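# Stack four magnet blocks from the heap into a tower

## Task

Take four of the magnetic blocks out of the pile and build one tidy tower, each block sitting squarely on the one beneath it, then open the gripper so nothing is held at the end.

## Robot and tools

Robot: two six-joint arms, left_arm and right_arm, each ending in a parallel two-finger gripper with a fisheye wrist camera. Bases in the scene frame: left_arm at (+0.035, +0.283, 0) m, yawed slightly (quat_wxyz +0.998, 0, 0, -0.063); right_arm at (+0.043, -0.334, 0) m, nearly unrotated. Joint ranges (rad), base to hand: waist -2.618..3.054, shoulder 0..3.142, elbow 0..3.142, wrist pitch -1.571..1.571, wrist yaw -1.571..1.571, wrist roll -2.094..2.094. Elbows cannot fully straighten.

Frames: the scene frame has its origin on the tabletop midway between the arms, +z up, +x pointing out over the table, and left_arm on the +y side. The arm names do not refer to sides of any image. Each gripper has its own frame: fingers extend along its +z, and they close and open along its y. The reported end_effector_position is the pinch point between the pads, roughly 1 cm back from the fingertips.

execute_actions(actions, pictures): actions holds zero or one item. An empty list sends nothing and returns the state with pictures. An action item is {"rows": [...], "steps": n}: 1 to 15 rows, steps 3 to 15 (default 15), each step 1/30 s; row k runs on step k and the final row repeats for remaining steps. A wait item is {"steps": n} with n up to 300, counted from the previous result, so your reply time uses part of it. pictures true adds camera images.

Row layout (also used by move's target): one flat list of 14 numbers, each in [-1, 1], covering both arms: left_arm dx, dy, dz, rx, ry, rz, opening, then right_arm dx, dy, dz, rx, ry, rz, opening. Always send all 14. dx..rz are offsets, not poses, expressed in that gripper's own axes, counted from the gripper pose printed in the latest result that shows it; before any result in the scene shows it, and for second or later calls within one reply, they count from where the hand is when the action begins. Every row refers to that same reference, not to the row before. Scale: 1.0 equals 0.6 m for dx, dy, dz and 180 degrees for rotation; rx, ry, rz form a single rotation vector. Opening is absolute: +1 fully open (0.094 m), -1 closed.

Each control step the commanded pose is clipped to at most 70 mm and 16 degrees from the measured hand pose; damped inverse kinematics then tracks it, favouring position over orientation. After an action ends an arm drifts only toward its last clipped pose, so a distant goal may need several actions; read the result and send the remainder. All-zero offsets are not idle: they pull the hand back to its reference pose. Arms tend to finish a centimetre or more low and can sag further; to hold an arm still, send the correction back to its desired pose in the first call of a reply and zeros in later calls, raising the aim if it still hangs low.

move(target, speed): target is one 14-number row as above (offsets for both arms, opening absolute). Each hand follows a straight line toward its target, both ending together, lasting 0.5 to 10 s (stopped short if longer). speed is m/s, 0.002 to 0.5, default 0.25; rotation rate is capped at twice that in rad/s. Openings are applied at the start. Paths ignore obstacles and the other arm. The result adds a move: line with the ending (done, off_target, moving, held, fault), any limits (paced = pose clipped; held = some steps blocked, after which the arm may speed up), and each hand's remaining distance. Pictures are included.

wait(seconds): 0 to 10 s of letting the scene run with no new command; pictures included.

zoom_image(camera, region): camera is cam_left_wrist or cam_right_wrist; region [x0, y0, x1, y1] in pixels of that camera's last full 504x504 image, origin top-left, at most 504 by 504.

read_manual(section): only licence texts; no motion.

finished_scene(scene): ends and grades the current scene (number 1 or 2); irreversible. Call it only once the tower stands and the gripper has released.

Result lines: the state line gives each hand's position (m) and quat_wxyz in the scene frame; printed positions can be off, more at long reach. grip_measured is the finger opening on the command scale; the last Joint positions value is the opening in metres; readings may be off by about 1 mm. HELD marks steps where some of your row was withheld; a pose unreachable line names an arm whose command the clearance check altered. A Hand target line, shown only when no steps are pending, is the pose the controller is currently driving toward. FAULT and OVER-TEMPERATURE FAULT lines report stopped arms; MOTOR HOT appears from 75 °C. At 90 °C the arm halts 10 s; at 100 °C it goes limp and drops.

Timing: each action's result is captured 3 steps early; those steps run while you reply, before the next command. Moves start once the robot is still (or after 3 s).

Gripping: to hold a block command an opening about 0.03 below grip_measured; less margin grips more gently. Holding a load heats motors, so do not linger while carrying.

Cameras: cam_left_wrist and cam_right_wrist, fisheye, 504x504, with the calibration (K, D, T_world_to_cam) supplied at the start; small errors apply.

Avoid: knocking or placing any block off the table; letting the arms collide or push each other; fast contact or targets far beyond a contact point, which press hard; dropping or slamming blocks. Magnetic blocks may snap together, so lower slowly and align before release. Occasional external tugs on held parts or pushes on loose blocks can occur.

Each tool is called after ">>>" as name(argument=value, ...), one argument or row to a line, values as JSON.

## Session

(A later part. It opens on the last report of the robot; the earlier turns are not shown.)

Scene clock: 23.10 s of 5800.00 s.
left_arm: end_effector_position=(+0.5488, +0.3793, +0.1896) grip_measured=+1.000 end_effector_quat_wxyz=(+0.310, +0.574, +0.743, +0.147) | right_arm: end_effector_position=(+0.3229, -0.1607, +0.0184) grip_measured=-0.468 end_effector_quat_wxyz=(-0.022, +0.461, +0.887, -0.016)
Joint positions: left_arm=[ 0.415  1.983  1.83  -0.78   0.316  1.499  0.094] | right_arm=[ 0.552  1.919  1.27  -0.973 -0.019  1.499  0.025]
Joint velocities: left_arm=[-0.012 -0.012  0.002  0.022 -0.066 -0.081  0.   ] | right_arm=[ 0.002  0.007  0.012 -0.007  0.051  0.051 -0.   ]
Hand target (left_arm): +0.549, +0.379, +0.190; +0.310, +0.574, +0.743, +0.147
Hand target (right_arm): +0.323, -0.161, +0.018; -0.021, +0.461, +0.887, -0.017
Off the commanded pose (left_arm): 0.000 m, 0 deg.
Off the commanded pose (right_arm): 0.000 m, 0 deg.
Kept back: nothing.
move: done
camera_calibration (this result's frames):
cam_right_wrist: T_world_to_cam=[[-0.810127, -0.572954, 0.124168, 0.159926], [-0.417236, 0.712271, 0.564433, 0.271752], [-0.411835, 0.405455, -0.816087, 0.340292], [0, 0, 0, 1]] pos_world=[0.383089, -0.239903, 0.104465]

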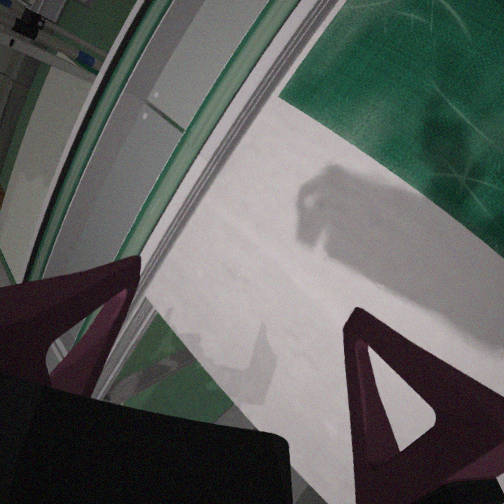

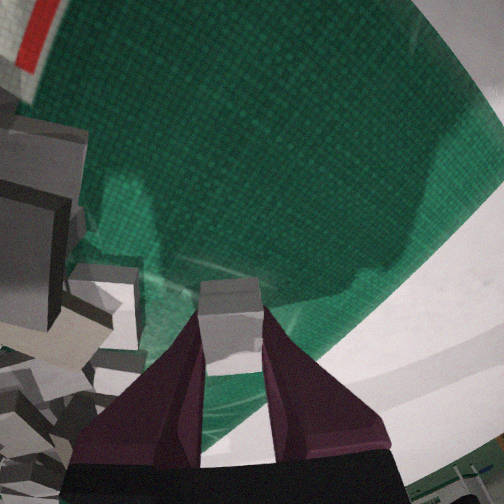

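>>> move(
  target=[0,0,0,0,0,0,1,0,0,0,0,0,0,-0.22],
)

>>> move(
  target=[0,0,0,0,0,0,1,0,0,-0.085,0,0,0,-0.22],
)

>>> move(
  target=[0,0,0,0,0,0,1,-0.097,0.098,-0.06,-0.017,-0.004,0.139,-0.22],
)

Scene clock: 24.10 s of 5800.00 s.
left_arm: end_effector_position=(+0.5488, +0.3793, +0.1896) grip_measured=+1.000 end_effector_quat_wxyz=(+0.310, +0.574, +0.743, +0.147) | right_arm: end_effector_position=(+0.3228, -0.1606, +0.0184) grip_measured=-0.222 end_effector_quat_wxyz=(-0.022, +0.461, +0.887, -0.016)
Joint positions: left_arm=[ 0.415  1.983  1.83  -0.78   0.316  1.499  0.094] | right_arm=[ 0.552  1.919  1.27  -0.973 -0.02   1.499  0.037]
Joint velocities: left_arm=[ 0.022 -0.007 -0.002  0.007 -0.037  0.066  0.   ] | right_arm=[ 0.007 -0.017 -0.007 -0.051 -0.037 -0.066 -0.   ]
Hand target (left_arm): +0.549, +0.379, +0.190; +0.310, +0.574, +0.743, +0.147
Hand target (right_arm): +0.323, -0.161, +0.018; -0.022, +0.461, +0.887, -0.016
Off the commanded pose (left_arm): 0.000 m, 0 deg.
Off the commanded pose (right_arm): 0.000 m, 0 deg.
Kept back: nothing.
move: done
camera_calibration (this result's frames):
cam_right_wrist: T_world_to_cam=[[-0.810114, -0.572979, 0.12414, 0.159923], [-0.417112, 0.712094, 0.564747, 0.27162], [-0.411988, 0.405729, -0.815874, 0.340344], [0, 0, 0, 1]] pos_world=[0.383069, -0.239874, 0.104428]

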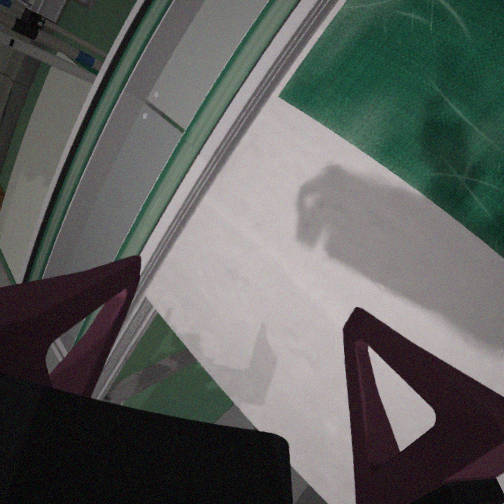

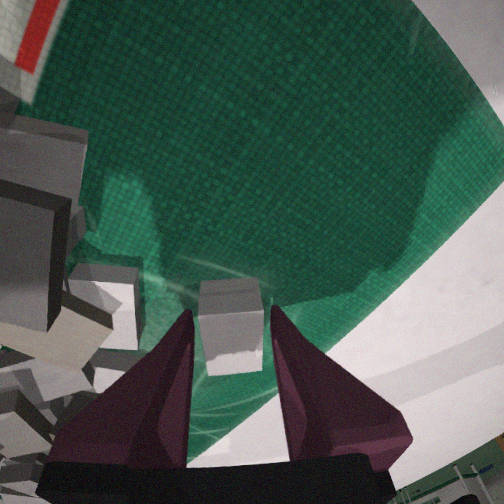

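Scene clock: 25.10 s of 5800.00 s.
left_arm: end_effector_position=(+0.5488, +0.3793, +0.1896) grip_measured=+1.000 end_effector_quat_wxyz=(+0.310, +0.574, +0.743, +0.147) | right_arm: end_effector_position=(+0.3207, -0.1617, +0.0590) grip_measured=-0.222 end_effector_quat_wxyz=(-0.028, +0.461, +0.887, -0.026)
Joint positions: left_arm=[ 0.415  1.983  1.83  -0.78   0.316  1.499  0.094] | right_arm=[ 0.552  1.881  1.388 -1.151 -0.021  1.499  0.037]
Joint velocities: left_arm=[-0.007 -0.002 -0.002 -0.022 -0.007  0.037  0.   ] | right_arm=[-0.012 -0.007 -0.027  0.022 -0.007  0.037 -0.   ]
Hand target (left_arm): +0.549, +0.379, +0.190; +0.310, +0.574, +0.743, +0.147
Hand target (right_arm): +0.325, -0.160, +0.069; -0.022, +0.461, +0.887, -0.016
Off the commanded pose (left_arm): 0.000 m, 0 deg.
Off the commanded pose (right_arm): 0.012 m, 1 deg.
Kept back: nothing.
move: off_target (right_arm)
camera_calibration (this result's frames):
cam_right_wrist: T_world_to_cam=[[-0.807419, -0.571457, 0.146671, 0.150586], [-0.405646, 0.718238, 0.565319, 0.245838], [-0.4284, 0.396953, -0.811728, 0.376597], [0, 0, 0, 1]] pos_world=[0.382643, -0.240008, 0.144631]

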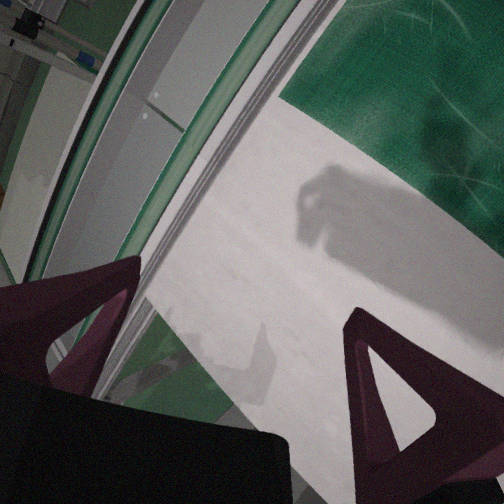

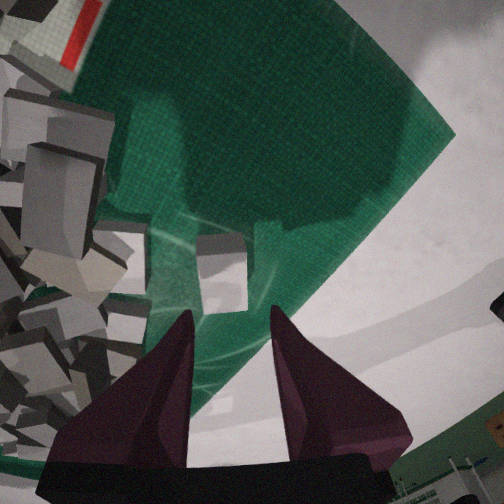

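Scene clock: 26.57 s of 5800.00 s.
left_arm: end_effector_position=(+0.5488, +0.3793, +0.1896) grip_measured=+1.000 end_effector_quat_wxyz=(+0.310, +0.574, +0.743, +0.147) | right_arm: end_effector_position=(+0.3988, -0.1693, +0.0861) grip_measured=-0.222 end_effector_quat_wxyz=(-0.014, +0.636, +0.772, -0.007)
Joint positions: left_arm=[ 0.415  1.983  1.83  -0.78   0.316  1.499  0.094] | right_arm=[ 0.433  2.07   1.767 -1.293 -0.019  1.8    0.037]
Joint velocities: left_arm=[ 0.002  0.012  0.002  0.037 -0.037  0.022  0.   ] | right_arm=[-0.007  0.017 -0.012 -0.022  0.022 -0.007  0.   ]
Hand target (left_arm): +0.549, +0.379, +0.190; +0.310, +0.574, +0.743, +0.147
Hand target (right_arm): +0.404, -0.174, +0.091; -0.004, +0.642, +0.767, -0.009
Off the commanded pose (left_arm): 0.000 m, 0 deg.
Off the commanded pose (right_arm): 0.009 m, 2 deg.
Kept back: nothing.
move: done
camera_calibration (this result's frames):
cam_right_wrist: T_world_to_cam=[[-0.975818, -0.192024, 0.104432, 0.34035], [-0.102446, 0.823815, 0.557525, 0.165298], [-0.193091, 0.533344, -0.823565, 0.365379], [0, 0, 0, 1]] pos_world=[0.419605, -0.265692, 0.173212]

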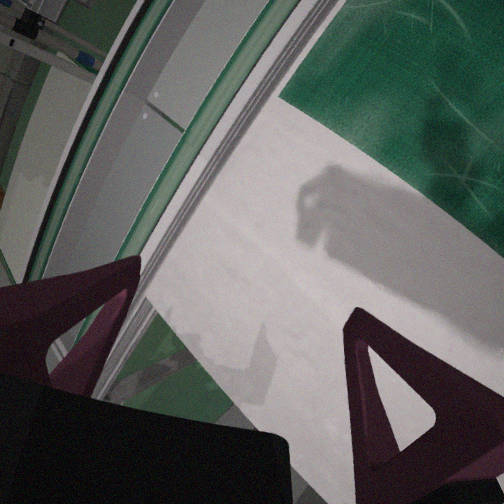

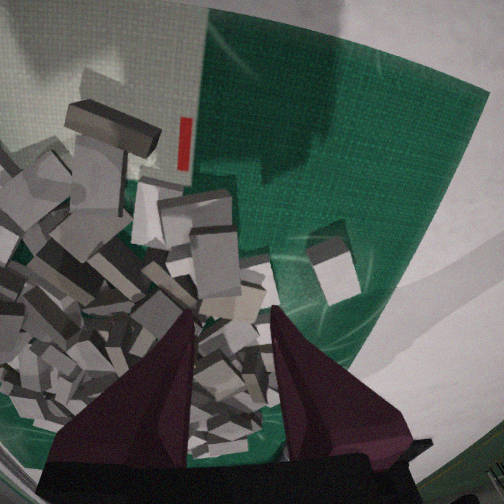

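>>> move(
  target=[0,0,0,0,0,0,1,-0.008,0.02,0.045,-0.009,-0.004,0,-0.27],
  speed=0.15,
)

Scene clock: 27.73 s of 5800.00 s.
left_arm: end_effector_position=(+0.5488, +0.3793, +0.1896) grip_measured=+1.000 end_effector_quat_wxyz=(+0.310, +0.574, +0.743, +0.147) | right_arm: end_effector_position=(+0.4100, -0.1642, +0.0613) grip_measured=-0.268 end_effector_quat_wxyz=(-0.007, +0.634, +0.773, +0.007)
Joint positions: left_arm=[ 0.415  1.983  1.83  -0.78   0.316  1.499  0.094] | right_arm=[ 0.433  2.1    1.713 -1.178 -0.019  1.797  0.034]
Joint velocities: left_arm=[ 0.017 -0.002  0.017 -0.022  0.051 -0.037  0.   ] | right_arm=[ 0.002 -0.007 -0.002 -0.022 -0.007  0.081 -0.001]
Hand target (left_arm): +0.549, +0.379, +0.190; +0.310, +0.574, +0.743, +0.147
Hand target (right_arm): +0.411, -0.172, +0.059; -0.001, +0.636, +0.772, -0.000
Off the commanded pose (left_arm): 0.000 m, 0 deg.
Off the commanded pose (right_arm): 0.008 m, 1 deg.
Kept back: nothing.
move: done
camera_calibration (this result's frames):
cam_right_wrist: T_world_to_cam=[[-0.977701, -0.196527, 0.0740135, 0.356778], [-0.121299, 0.816197, 0.564897, 0.182166], [-0.171427, 0.543323, -0.821835, 0.337041], [0, 0, 0, 1]] pos_world=[0.428696, -0.261689, 0.147681]

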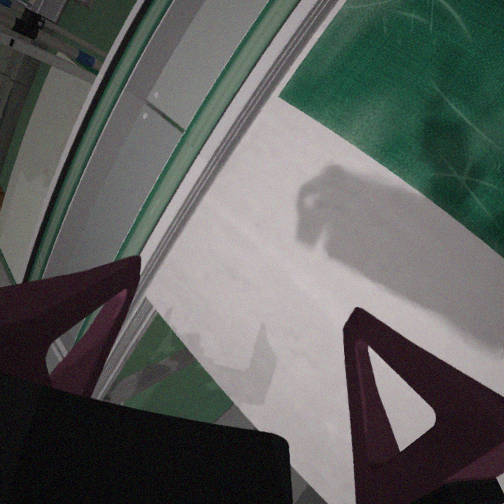

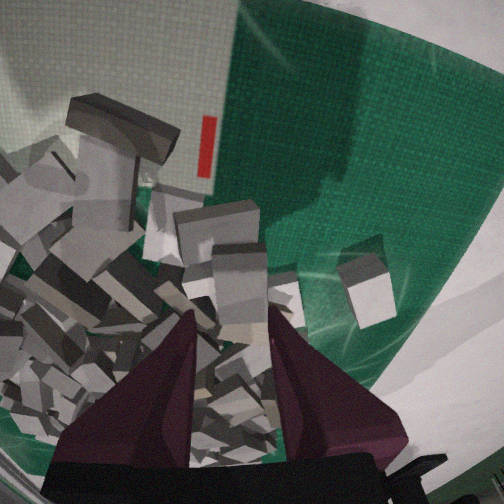

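>>> move(
  target=[0,0,0,0,0,0,1,-0.022,-0.007,0.01,0,0,0,-0.27],
  speed=0.1,
)

>>> move(
  target=[0,0,0,0,0,0,1,0,0,0.04,0,0,0,-0.27],
  speed=0.08,
)

Scene clock: 28.73 s of 5800.00 s.
left_arm: end_effector_position=(+0.5488, +0.3793, +0.1896) grip_measured=+1.000 end_effector_quat_wxyz=(+0.310, +0.574, +0.743, +0.147) | right_arm: end_effector_position=(+0.4083, -0.1743, +0.0494) grip_measured=-0.268 end_effector_quat_wxyz=(-0.011, +0.634, +0.773, +0.001)
Joint positions: left_arm=[ 0.415  1.983  1.83  -0.78   0.316  1.499  0.094] | right_arm=[ 0.411  2.1    1.665 -1.145 -0.021  1.775  0.034]
Joint velocities: left_arm=[ 0.017 -0.002 -0.022  0.007 -0.051 -0.022  0.   ] | right_arm=[-0.007 -0.017  0.017  0.007  0.022 -0.022 -0.001]
Hand target (left_arm): +0.549, +0.379, +0.190; +0.310, +0.574, +0.743, +0.147
Hand target (right_arm): +0.409, -0.178, +0.055; -0.007, +0.634, +0.773, +0.007
Off the commanded pose (left_arm): 0.000 m, 0 deg.
Off the commanded pose (right_arm): 0.007 m, 1 deg.
Kept back: nothing.
move: done
camera_calibration (this result's frames):
cam_right_wrist: T_world_to_cam=[[-0.97662, -0.196153, 0.0879566, 0.352973], [-0.113765, 0.818762, 0.562748, 0.194367], [-0.1824, 0.539585, -0.821936, 0.336228], [0, 0, 0, 1]] pos_world=[0.428161, -0.271328, 0.135932]

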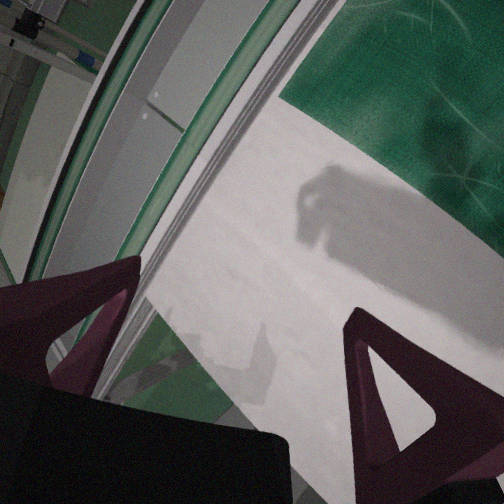

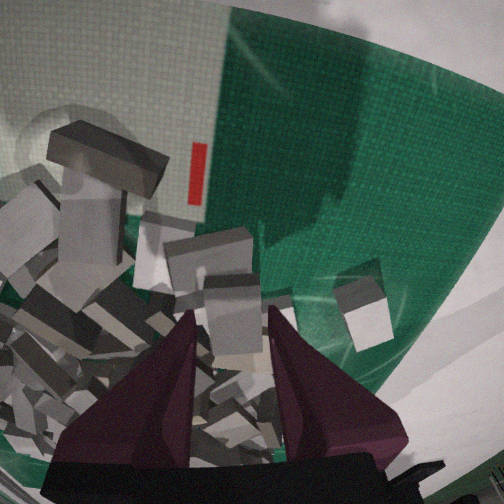

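Scene clock: 29.43 s of 5800.00 s.
left_arm: end_effector_position=(+0.5488, +0.3793, +0.1896) grip_measured=+1.000 end_effector_quat_wxyz=(+0.310, +0.574, +0.743, +0.147) | right_arm: end_effector_position=(+0.4104, -0.1733, +0.0379) grip_measured=-0.268 end_effector_quat_wxyz=(-0.009, +0.634, +0.773, +0.007)
Joint positions: left_arm=[ 0.415  1.983  1.83  -0.78   0.316  1.499  0.094] | right_arm=[ 0.411  2.106  1.629 -1.09  -0.021  1.775  0.034]
Joint velocities: left_arm=[ 0.007  0.007  0.017 -0.007 -0.007 -0.081  0.   ] | right_arm=[-0.002 -0.022  0.017 -0.066 -0.007 -0.007 -0.   ]
Hand target (left_arm): +0.549, +0.379, +0.190; +0.310, +0.574, +0.743, +0.147
Hand target (right_arm): +0.408, -0.174, +0.026; -0.011, +0.634, +0.773, +0.001
Off the commanded pose (left_arm): 0.000 m, 0 deg.
Off the commanded pose (right_arm): 0.013 m, 1 deg.
Kept back: nothing.
move: off_target (right_arm)
camera_calibration (this result's frames):
cam_right_wrist: T_world_to_cam=[[-0.977519, -0.1966, 0.0761922, 0.35692], [-0.119939, 0.815678, 0.565937, 0.202091], [-0.173411, 0.544075, -0.820921, 0.323691], [0, 0, 0, 1]] pos_world=[0.429267, -0.270783, 0.124159]

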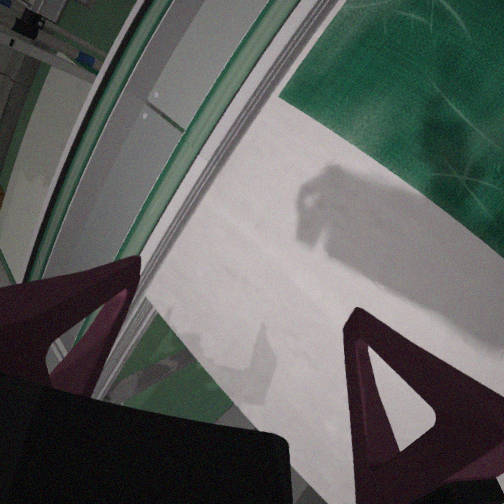

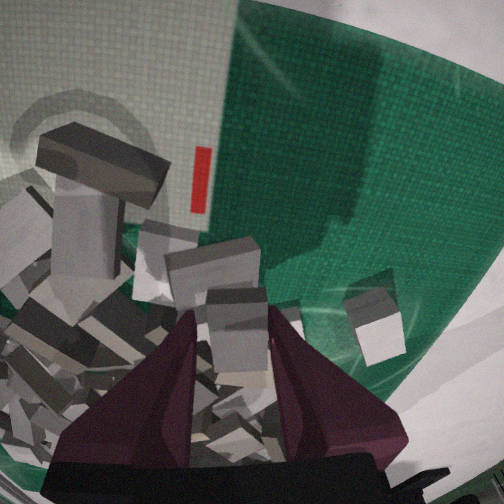

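>>> move(
  target=[0,0,0,0,0,0,1,0,-0.004,0,0,0,0,-0.52],
)

>>> move(
  target=[0,0,0,0,0,0,1,0,-0.02,-0.075,0,0,0,-0.52],
  speed=0.15,
)

Scene clock: 30.37 s of 5800.00 s.
left_arm: end_effector_position=(+0.5488, +0.3793, +0.1896) grip_measured=+1.000 end_effector_quat_wxyz=(+0.310, +0.574, +0.743, +0.147) | right_arm: end_effector_position=(+0.4108, -0.1728, +0.0379) grip_measured=-0.476 end_effector_quat_wxyz=(-0.009, +0.634, +0.773, +0.008)
Joint positions: left_arm=[ 0.415  1.983  1.83  -0.78   0.316  1.499  0.094] | right_arm=[ 0.411  2.106  1.629 -1.087 -0.023  1.775  0.025]
Joint velocities: left_arm=[-0.002  0.002  0.012  0.051  0.022  0.007  0.   ] | right_arm=[-0.002  0.027  0.007  0.051 -0.022  0.037 -0.002]
Hand target (left_arm): +0.549, +0.379, +0.190; +0.310, +0.574, +0.743, +0.147
Hand target (right_arm): +0.408, -0.174, +0.038; -0.009, +0.634, +0.773, +0.006
Off the commanded pose (left_arm): 0.000 m, 0 deg.
Off the commanded pose (right_arm): 0.003 m, 0 deg.
Kept back: nothing.
move: done
camera_calibration (this result's frames):
cam_right_wrist: T_world_to_cam=[[-0.977631, -0.19678, 0.0742622, 0.357509], [-0.120801, 0.814375, 0.567628, 0.201817], [-0.172175, 0.54596, -0.819929, 0.323293], [0, 0, 0, 1]] pos_world=[0.429555, -0.270508, 0.123971]

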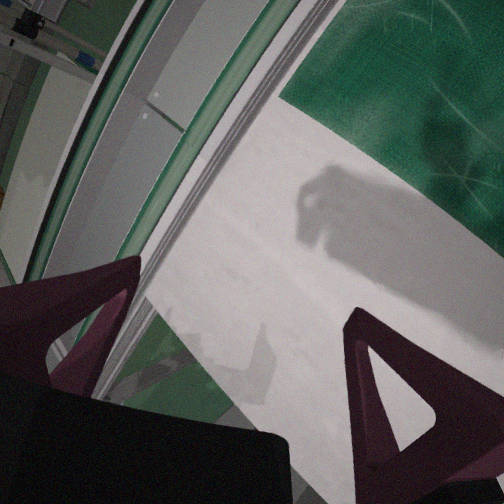

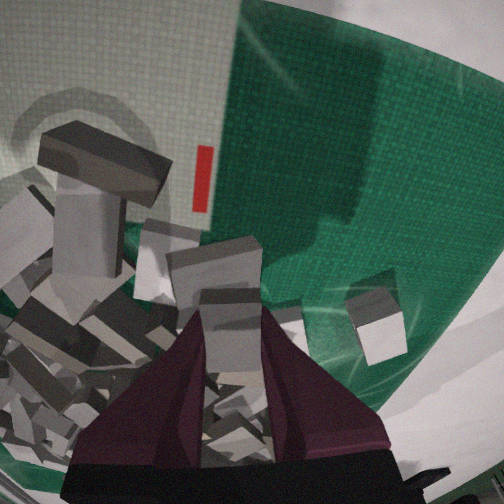

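Scene clock: 31.33 s of 5800.00 s.
left_arm: end_effector_position=(+0.5488, +0.3793, +0.1896) grip_measured=+1.000 end_effector_quat_wxyz=(+0.310, +0.574, +0.743, +0.147) | right_arm: end_effector_position=(+0.3952, -0.1794, +0.0681) grip_measured=-0.476 end_effector_quat_wxyz=(-0.016, +0.634, +0.773, -0.005)
Joint positions: left_arm=[ 0.415  1.983  1.83  -0.78   0.316  1.499  0.094] | right_arm=[ 0.411  2.046  1.659 -1.207 -0.023  1.775  0.025]
Joint velocities: left_arm=[-0.012 -0.017 -0.007 -0.066 -0.051 -0.022  0.   ] | right_arm=[-0.002 -0.002  0.002 -0.037 -0.11  -0.007 -0.   ]
Hand target (left_arm): +0.549, +0.379, +0.190; +0.310, +0.574, +0.743, +0.147
Hand target (right_arm): +0.398, -0.176, +0.082; -0.009, +0.634, +0.773, +0.008
Off the commanded pose (left_arm): 0.000 m, 0 deg.
Off the commanded pose (right_arm): 0.016 m, 2 deg.
Kept back: nothing.
move: off_target (right_arm)
camera_calibration (this result's frames):
cam_right_wrist: T_world_to_cam=[[-0.975199, -0.195749, 0.103293, 0.33595], [-0.105337, 0.820929, 0.561231, 0.183704], [-0.194657, 0.536431, -0.821188, 0.356202], [0, 0, 0, 1]] pos_world=[0.416306, -0.276124, 0.154707]

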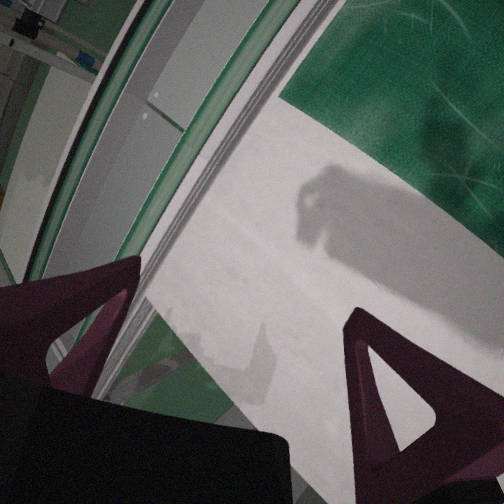

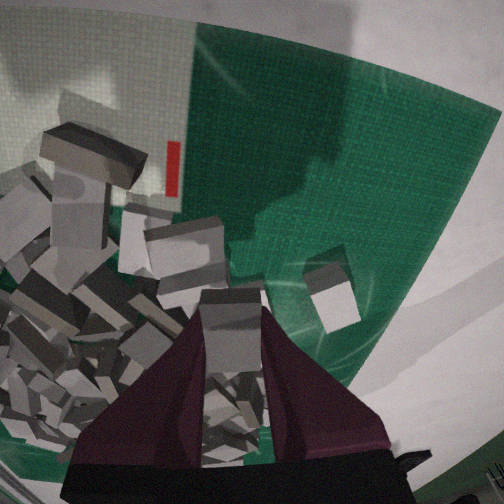

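>>> move(
  target=[0,0,0,0,0,0,1,0.059,-0.11,0.021,-0.008,-0.008,-0.132,-0.52],
)

>>> zoom_image(
  camera="cam_right_wrist",
  region=[150, 220, 320, 390],
)

Scene clock: 32.93 s of 5800.00 s.
left_arm: end_effector_position=(+0.5488, +0.3793, +0.1896) grip_measured=+1.000 end_effector_quat_wxyz=(+0.310, +0.574, +0.743, +0.147) | right_arm: end_effector_position=(+0.3229, -0.1563, +0.0499) grip_measured=-0.476 end_effector_quat_wxyz=(-0.014, +0.468, +0.884, -0.006)
Joint positions: left_arm=[ 0.415  1.983  1.83  -0.78   0.316  1.499  0.094] | right_arm=[ 0.564  1.863  1.328 -1.06  -0.018  1.528  0.025]
Joint velocities: left_arm=[ 0.002  0.022  0.002  0.022 -0.081 -0.022  0.   ] | right_arm=[ 0.002 -0.002 -0.017  0.037  0.081 -0.051 -0.001]
Hand target (left_arm): +0.549, +0.379, +0.190; +0.310, +0.574, +0.743, +0.147
Hand target (right_arm): +0.323, -0.158, +0.056; +0.001, +0.462, +0.887, -0.002
Off the commanded pose (left_arm): 0.000 m, 0 deg.
Off the commanded pose (right_arm): 0.008 m, 2 deg.
Kept back: nothing.
move: done
camera_calibration (this result's frames):
cam_right_wrist: T_world_to_cam=[[-0.822032, -0.560878, 0.0983819, 0.165608], [-0.419075, 0.712842, 0.562346, 0.251724], [-0.385538, 0.421037, -0.821029, 0.358387], [0, 0, 0, 1]] pos_world=[0.379798, -0.237448, 0.136398]

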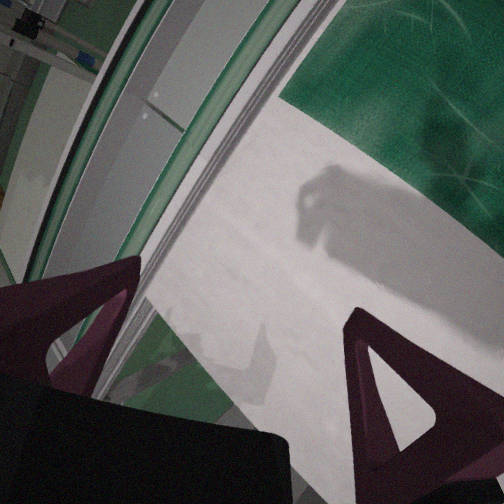

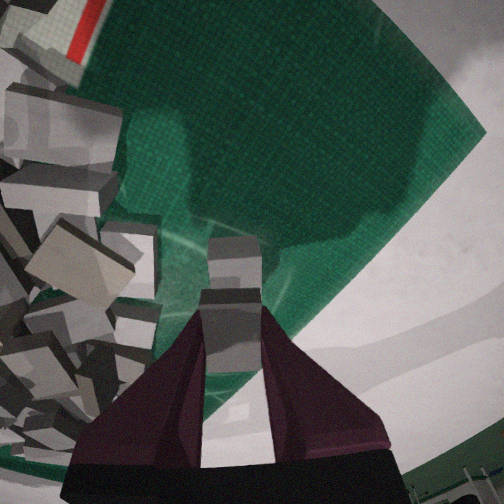

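Region (150, 220, 320, 390) of cam_right_wrist's 504x504 image, scaled by 2.965, with more detail than that image has.

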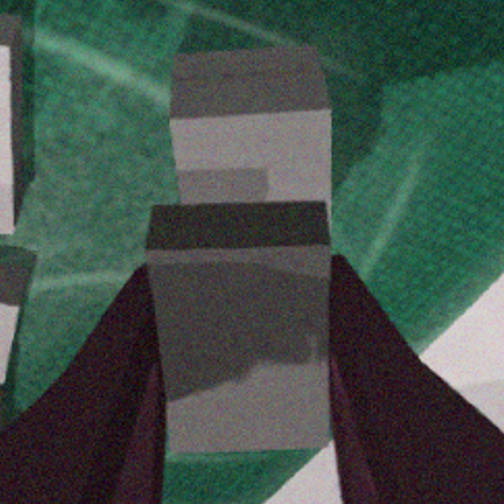

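>>> move(
  target=[0,0,0,0,0,0,1,-0.016,0.002,0.012,-0.004,-0.004,0,-0.52],
  speed=0.08,
)

>>> zoom_image(
  camera="cam_right_wrist",
  region=[150, 220, 320, 390],
)

Scene clock: 33.90 s of 5800.00 s.
left_arm: end_effector_position=(+0.5488, +0.3793, +0.1896) grip_measured=+1.000 end_effector_quat_wxyz=(+0.310, +0.574, +0.743, +0.147) | right_arm: end_effector_position=(+0.3279, -0.1579, +0.0456) grip_measured=-0.476 end_effector_quat_wxyz=(-0.009, +0.467, +0.884, +0.002)
Joint positions: left_arm=[ 0.415  1.983  1.83  -0.78   0.316  1.499  0.094] | right_arm=[ 0.552  1.863  1.31  -1.024 -0.018  1.513  0.025]
Joint velocities: left_arm=[ 0.007  0.002 -0.002 -0.066 -0.125 -0.066  0.   ] | right_arm=[-0.007 -0.027 -0.002  0.022 -0.022 -0.037  0.001]
Hand target (left_arm): +0.549, +0.379, +0.190; +0.310, +0.574, +0.743, +0.147
Hand target (right_arm): +0.329, -0.163, +0.043; -0.005, +0.468, +0.884, -0.003
Off the commanded pose (left_arm): 0.000 m, 0 deg.
Off the commanded pose (right_arm): 0.007 m, 1 deg.
Kept back: nothing.
move: done
camera_calibration (this result's frames):
cam_right_wrist: T_world_to_cam=[[-0.822175, -0.563651, 0.079532, 0.169651], [-0.429731, 0.706223, 0.562655, 0.259782], [-0.373308, 0.428424, -0.822857, 0.354676], [0, 0, 0, 1]] pos_world=[0.383522, -0.239792, 0.132187]

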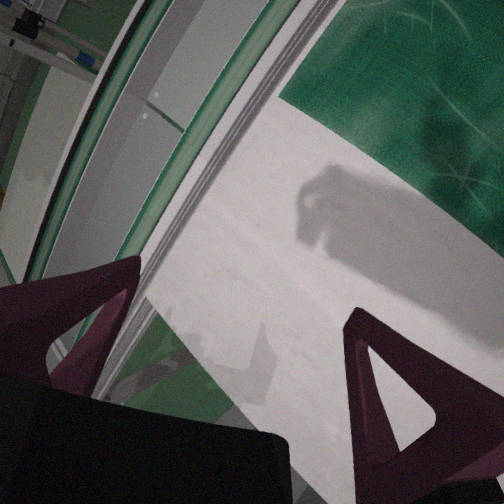

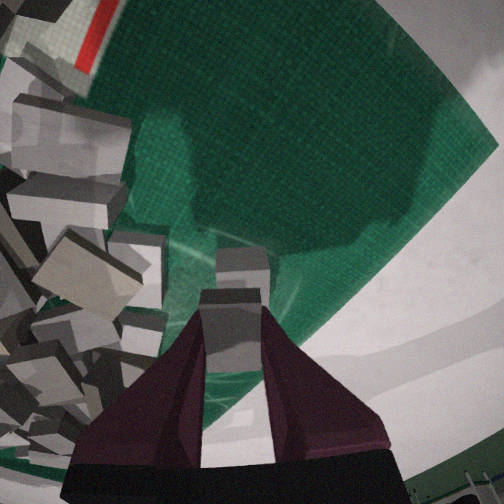

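Region (150, 220, 320, 390) of cam_right_wrist's 504x504 image, scaled by 2.965, with more detail than that image has.

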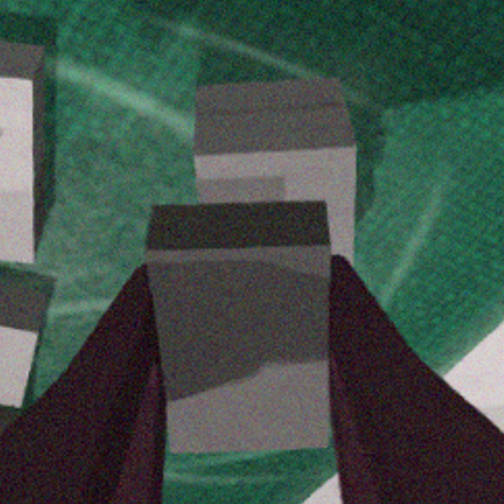

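>>> move(
  target=[0,0,0,0,0,0,1,-0.005,-0.009,0.02,0.008,0,0,-0.52],
  speed=0.06,
)

>>> zoom_image(
  camera="cam_right_wrist",
  region=[150, 220, 320, 390],
)

Scene clock: 34.93 s of 5800.00 s.
left_arm: end_effector_position=(+0.5488, +0.3793, +0.1896) grip_measured=+1.000 end_effector_quat_wxyz=(+0.310, +0.574, +0.743, +0.147) | right_arm: end_effector_position=(+0.3251, -0.1596, +0.0360) grip_measured=-0.476 end_effector_quat_wxyz=(-0.014, +0.466, +0.885, -0.006)
Joint positions: left_arm=[ 0.415  1.983  1.83  -0.78   0.316  1.499  0.094] | right_arm=[ 0.552  1.881  1.294 -1.009 -0.018  1.511  0.025]
Joint velocities: left_arm=[-0.007  0.007  0.012 -0.051  0.022  0.007  0.   ] | right_arm=[-0.002  0.002 -0.002 -0.022 -0.007 -0.007 -0.001]
Hand target (left_arm): +0.549, +0.379, +0.190; +0.310, +0.574, +0.743, +0.147
Hand target (right_arm): +0.325, -0.163, +0.034; -0.015, +0.467, +0.884, -0.009
Off the commanded pose (left_arm): 0.000 m, 0 deg.
Off the commanded pose (right_arm): 0.004 m, 0 deg.
Kept back: nothing.
move: done
camera_calibration (this result's frames):
cam_right_wrist: T_world_to_cam=[[-0.819367, -0.564619, 0.0992112, 0.165435], [-0.4218, 0.710978, 0.562668, 0.263304], [-0.38823, 0.419184, -0.820708, 0.349826], [0, 0, 0, 1]] pos_world=[0.382427, -0.240437, 0.122539]

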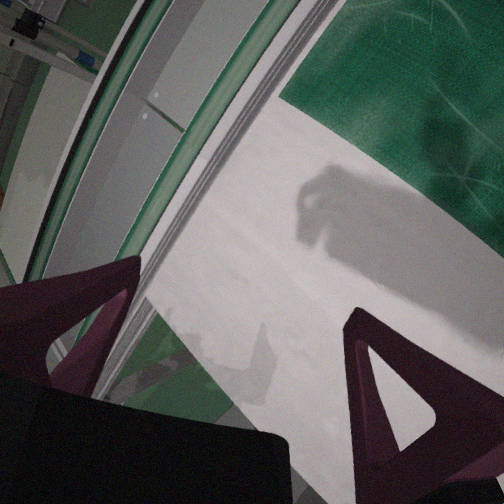

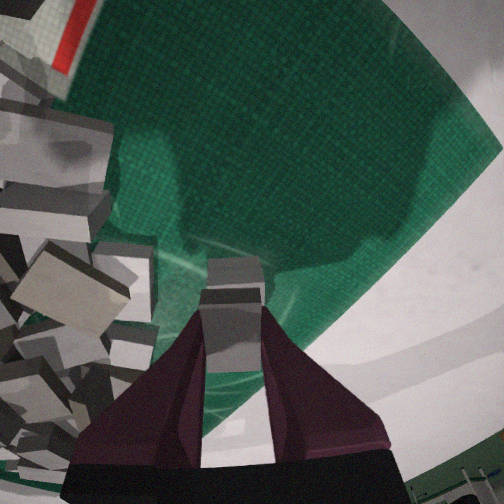

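Region (150, 220, 320, 390) of cam_right_wrist's 504x504 image, scaled by 2.965, with more detail than that image has.

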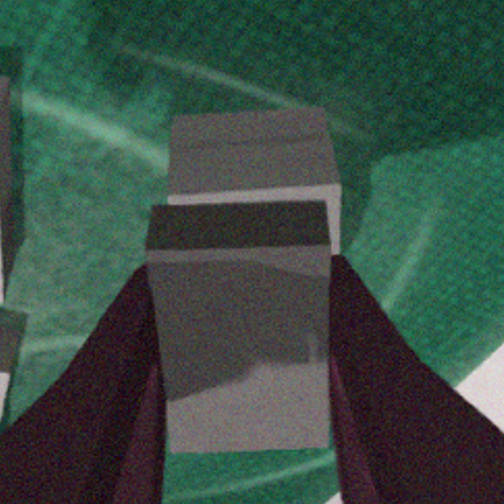

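>>> move(
  target=[0,0,0,0,0,0,1,0,-0.006,0.008,0,0,0,-0.52],
  speed=0.04,
)

>>> move(
  target=[0,0,0,0,0,0,1,0,0,0,0,0,0,-0.22],
)

>>> zoom_image(
  camera="cam_right_wrist",
  region=[150, 220, 320, 390],
)

Scene clock: 35.87 s of 5800.00 s.
left_arm: end_effector_position=(+0.5488, +0.3793, +0.1896) grip_measured=+1.000 end_effector_quat_wxyz=(+0.310, +0.574, +0.743, +0.147) | right_arm: end_effector_position=(+0.3264, -0.1588, +0.0348) grip_measured=-0.476 end_effector_quat_wxyz=(-0.012, +0.466, +0.885, -0.003)
Joint positions: left_arm=[ 0.415  1.983  1.83  -0.78   0.316  1.499  0.094] | right_arm=[ 0.552  1.881  1.289 -0.997 -0.018  1.511  0.025]
Joint velocities: left_arm=[ 0.032 -0.002 -0.007 -0.037 -0.007  0.007  0.   ] | right_arm=[-0.007  0.012 -0.012 -0.022  0.037 -0.051  0.001]
Hand target (left_arm): +0.549, +0.379, +0.190; +0.310, +0.574, +0.743, +0.147
Hand target (right_arm): +0.322, -0.162, +0.031; -0.014, +0.466, +0.885, -0.006
Off the commanded pose (left_arm): 0.000 m, 0 deg.
Off the commanded pose (right_arm): 0.006 m, 0 deg.
Kept back: nothing.
move: done
camera_calibration (this result's frames):
cam_right_wrist: T_world_to_cam=[[-0.819776, -0.565308, 0.0916238, 0.167303], [-0.425749, 0.708596, 0.562698, 0.264891], [-0.383022, 0.422278, -0.821569, 0.34782], [0, 0, 0, 1]] pos_world=[0.38315, -0.24, 0.121375]

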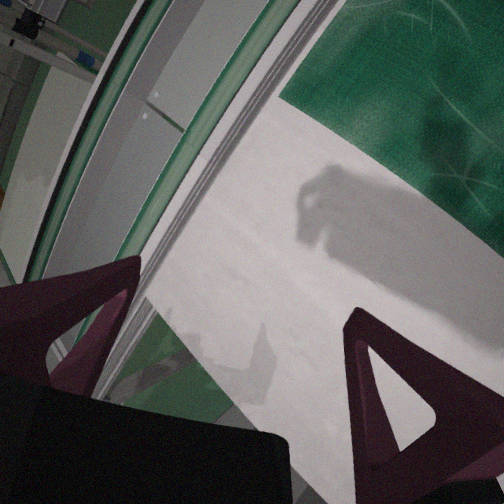

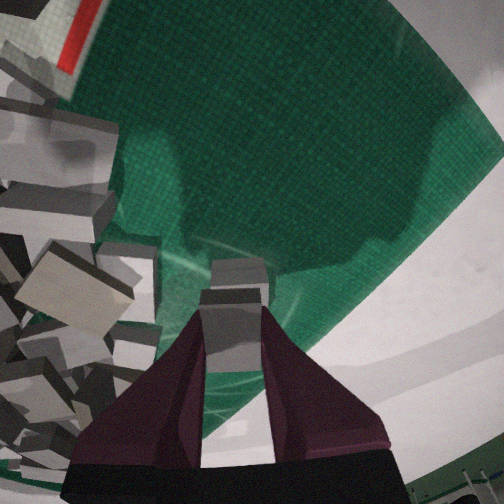

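Scene clock: 36.37 s of 5800.00 s.
left_arm: end_effector_position=(+0.5488, +0.3793, +0.1896) grip_measured=+1.000 end_effector_quat_wxyz=(+0.310, +0.574, +0.743, +0.147) | right_arm: end_effector_position=(+0.3264, -0.1587, +0.0348) grip_measured=-0.222 end_effector_quat_wxyz=(-0.012, +0.466, +0.885, -0.003)
Joint positions: left_arm=[ 0.415  1.983  1.83  -0.78   0.316  1.499  0.094] | right_arm=[ 0.552  1.881  1.289 -0.996 -0.018  1.511  0.037]
Joint velocities: left_arm=[-0.012  0.002 -0.002  0.022 -0.051 -0.007  0.   ] | right_arm=[-0.012 -0.002  0.007 -0.081 -0.037 -0.095 -0.   ]
Hand target (left_arm): +0.549, +0.379, +0.190; +0.310, +0.574, +0.743, +0.147
Hand target (right_arm): +0.326, -0.159, +0.035; -0.012, +0.466, +0.885, -0.003
Off the commanded pose (left_arm): 0.000 m, 0 deg.
Off the commanded pose (right_arm): 0.000 m, 0 deg.
Kept back: nothing.
move: done
camera_calibration (this result's frames):
cam_right_wrist: T_world_to_cam=[[-0.819791, -0.56535, 0.0912212, 0.167413], [-0.425817, 0.708304, 0.563014, 0.2648], [-0.382913, 0.42271, -0.821398, 0.347819], [0, 0, 0, 1]] pos_world=[0.383185, -0.239938, 0.12134]

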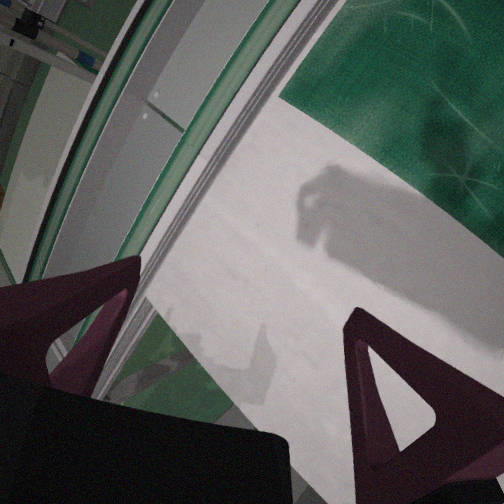

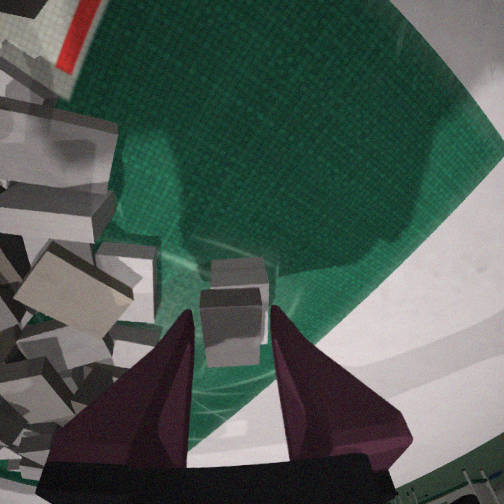

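Region (150, 220, 320, 390) of cam_right_wrist's 504x504 image, scaled by 2.965, with more detail than that image has.

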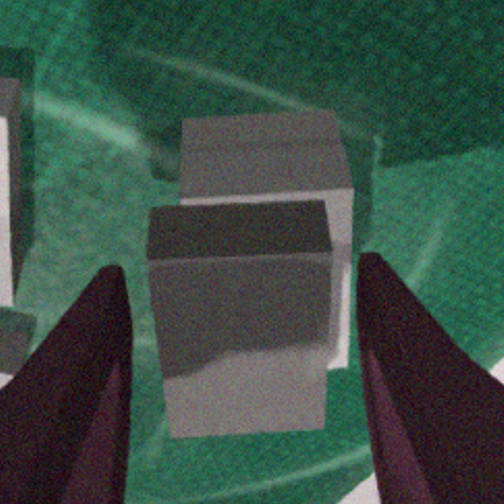

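>>> move(
  target=[0,0,0,0,0,0,1,0,-0.007,0.026,0.008,0,0,-0.12],
  speed=0.06,
)

>>> move(
  target=[0,0,0,0,0,0,1,0,0,0,0,0,0,-0.5],
)

>>> move(
  target=[0,0,0,0,0,0,1,0,0,0,0,0,0,-0.22],
)

>>> move(
  target=[0,0,0,0,0,0,1,0,0,-0.1,0,0,0,-0.22],
)

Scene clock: 37.40 s of 5800.00 s.
left_arm: end_effector_position=(+0.5488, +0.3793, +0.1896) grip_measured=+1.000 end_effector_quat_wxyz=(+0.310, +0.574, +0.743, +0.147) | right_arm: end_effector_position=(+0.3253, -0.1593, +0.0234) grip_measured=-0.122 end_effector_quat_wxyz=(-0.016, +0.466, +0.885, -0.009)
Joint positions: left_arm=[ 0.415  1.983  1.83  -0.78   0.316  1.499  0.094] | right_arm=[ 0.552  1.905  1.273 -0.971 -0.018  1.511  0.041]
Joint velocities: left_arm=[ 0.012 -0.002  0.007 -0.022 -0.007 -0.022  0.   ] | right_arm=[-0.002  0.002  0.017 -0.051  0.037 -0.007 -0.   ]
Hand target (left_arm): +0.549, +0.379, +0.190; +0.310, +0.574, +0.743, +0.147
Hand target (right_arm): +0.323, -0.161, +0.019; -0.018, +0.466, +0.885, -0.014
Off the commanded pose (left_arm): 0.000 m, 0 deg.
Off the commanded pose (right_arm): 0.005 m, 1 deg.
Kept back: nothing.
move: done
camera_calibration (this result's frames):
cam_right_wrist: T_world_to_cam=[[-0.81852, -0.564618, 0.105974, 0.16654], [-0.418522, 0.712446, 0.563258, 0.26947], [-0.393527, 0.416685, -0.819457, 0.340684], [0, 0, 0, 1]] pos_world=[0.383164, -0.23991, 0.109746]

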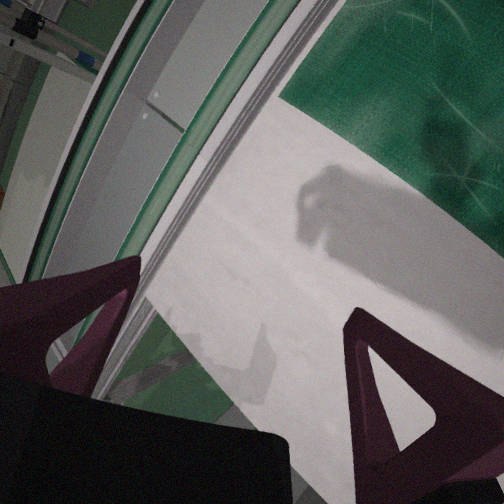

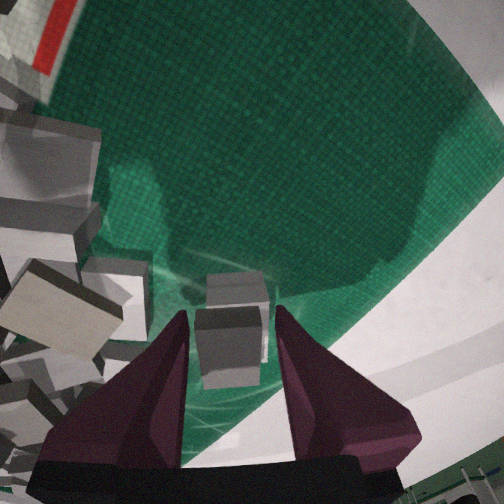

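Scene clock: 37.90 s of 5800.00 s.
left_arm: end_effector_position=(+0.5488, +0.3793, +0.1896) grip_measured=+1.000 end_effector_quat_wxyz=(+0.310, +0.574, +0.743, +0.147) | right_arm: end_effector_position=(+0.3251, -0.1593, +0.0234) grip_measured=-0.466 end_effector_quat_wxyz=(-0.016, +0.466, +0.885, -0.009)
Joint positions: left_arm=[ 0.415  1.983  1.83  -0.78   0.316  1.499  0.094] | right_arm=[ 0.552  1.905  1.273 -0.971 -0.019  1.511  0.025]
Joint velocities: left_arm=[ 0.007  0.002 -0.017  0.022 -0.037  0.11   0.   ] | right_arm=[-0.007  0.002 -0.002 -0.066 -0.022  0.051  0.   ]
Hand target (left_arm): +0.549, +0.379, +0.190; +0.310, +0.574, +0.743, +0.147
Hand target (right_arm): +0.325, -0.159, +0.023; -0.016, +0.466, +0.885, -0.009
Off the commanded pose (left_arm): 0.000 m, 0 deg.
Off the commanded pose (right_arm): 0.000 m, 0 deg.
Kept back: nothing.
move: done
camera_calibration (this result's frames):
cam_right_wrist: T_world_to_cam=[[-0.818652, -0.564287, 0.106716, 0.166433], [-0.417763, 0.712657, 0.563555, 0.269191], [-0.394059, 0.416774, -0.819156, 0.340809], [0, 0, 0, 1]] pos_world=[0.383008, -0.239965, 0.109711]

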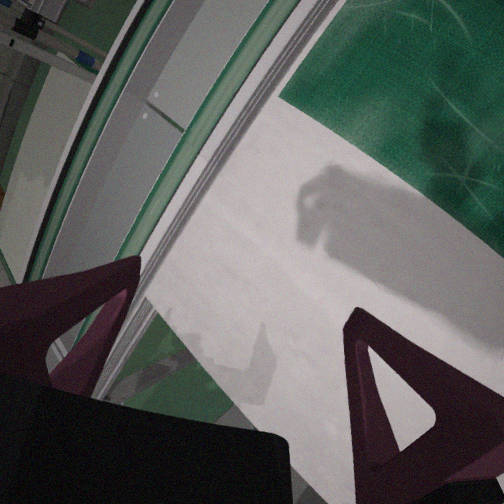

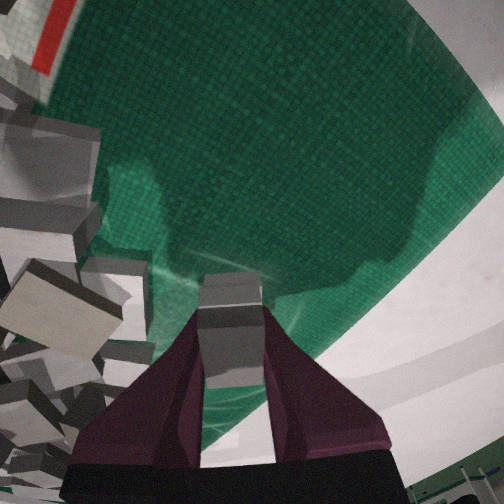

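Scene clock: 38.40 s of 5800.00 s.
left_arm: end_effector_position=(+0.5488, +0.3793, +0.1896) grip_measured=+1.000 end_effector_quat_wxyz=(+0.310, +0.574, +0.743, +0.147) | right_arm: end_effector_position=(+0.3251, -0.1593, +0.0234) grip_measured=-0.222 end_effector_quat_wxyz=(-0.017, +0.466, +0.885, -0.009)
Joint positions: left_arm=[ 0.415  1.983  1.83  -0.78   0.316  1.499  0.094] | right_arm=[ 0.552  1.905  1.273 -0.971 -0.019  1.511  0.037]
Joint velocities: left_arm=[-0.007 -0.007 -0.007 -0.051 -0.051 -0.095  0.   ] | right_arm=[-0.002 -0.007  0.002 -0.007  0.007 -0.022 -0.   ]
Hand target (left_arm): +0.549, +0.379, +0.190; +0.310, +0.574, +0.743, +0.147
Hand target (right_arm): +0.325, -0.159, +0.023; -0.017, +0.466, +0.885, -0.009
Off the commanded pose (left_arm): 0.000 m, 0 deg.
Off the commanded pose (right_arm): 0.000 m, 0 deg.
Kept back: nothing.
move: done
camera_calibration (this result's frames):
cam_right_wrist: T_world_to_cam=[[-0.818638, -0.564312, 0.106693, 0.16643], [-0.417643, 0.712478, 0.56387, 0.26906], [-0.394215, 0.417046, -0.818943, 0.340861], [0, 0, 0, 1]] pos_world=[0.382989, -0.239936, 0.109674]

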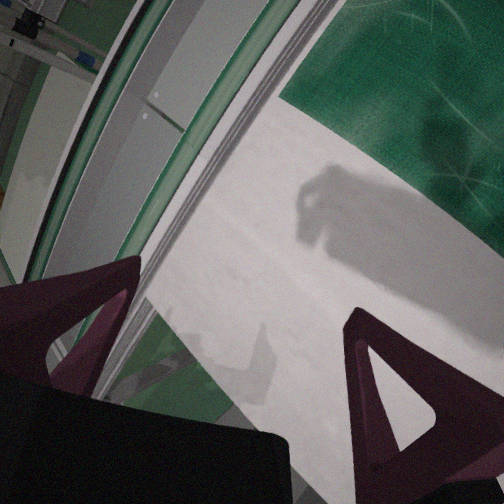

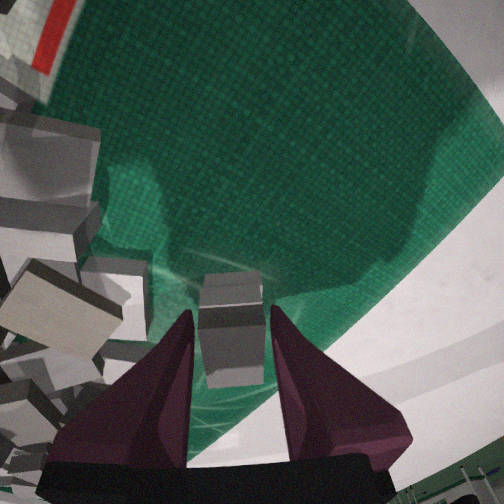

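Scene clock: 39.43 s of 5800.00 s.
left_arm: end_effector_position=(+0.5488, +0.3793, +0.1896) grip_measured=+1.000 end_effector_quat_wxyz=(+0.310, +0.574, +0.743, +0.147) | right_arm: end_effector_position=(+0.3229, -0.1604, +0.0736) grip_measured=-0.222 end_effector_quat_wxyz=(-0.022, +0.466, +0.884, -0.018)
Joint positions: left_arm=[ 0.415  1.983  1.83  -0.78   0.316  1.499  0.094] | right_arm=[ 0.552  1.86   1.42  -1.184 -0.02   1.511  0.037]
Joint velocities: left_arm=[-0.007 -0.007  0.002  0.066 -0.007  0.037  0.   ] | right_arm=[ 0.002 -0.002 -0.002  0.022 -0.022 -0.007  0.   ]
Hand target (left_arm): +0.549, +0.379, +0.190; +0.310, +0.574, +0.743, +0.147
Hand target (right_arm): +0.326, -0.159, +0.083; -0.017, +0.466, +0.885, -0.009
Off the commanded pose (left_arm): 0.000 m, 0 deg.
Off the commanded pose (right_arm): 0.011 m, 1 deg.
Kept back: nothing.
move: off_target (right_arm)
camera_calibration (this result's frames):
cam_right_wrist: T_world_to_cam=[[-0.816548, -0.563119, 0.127065, 0.156711], [-0.407444, 0.718117, 0.564178, 0.238243], [-0.408948, 0.408907, -0.815817, 0.384837], [0, 0, 0, 1]] pos_world=[0.382411, -0.240202, 0.159632]

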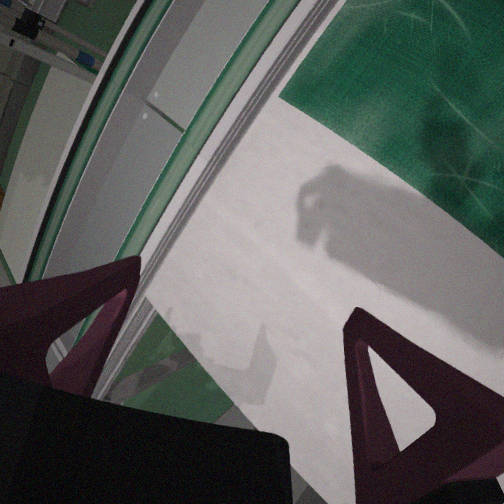

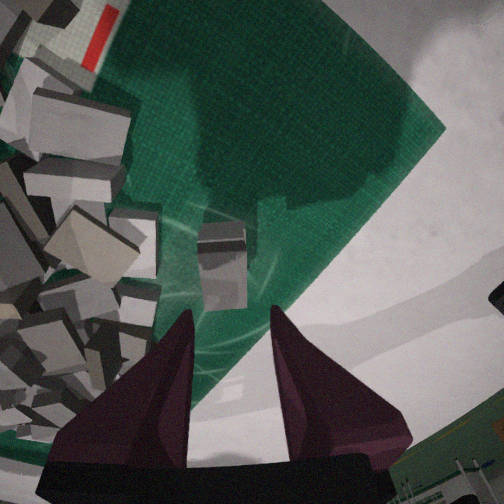

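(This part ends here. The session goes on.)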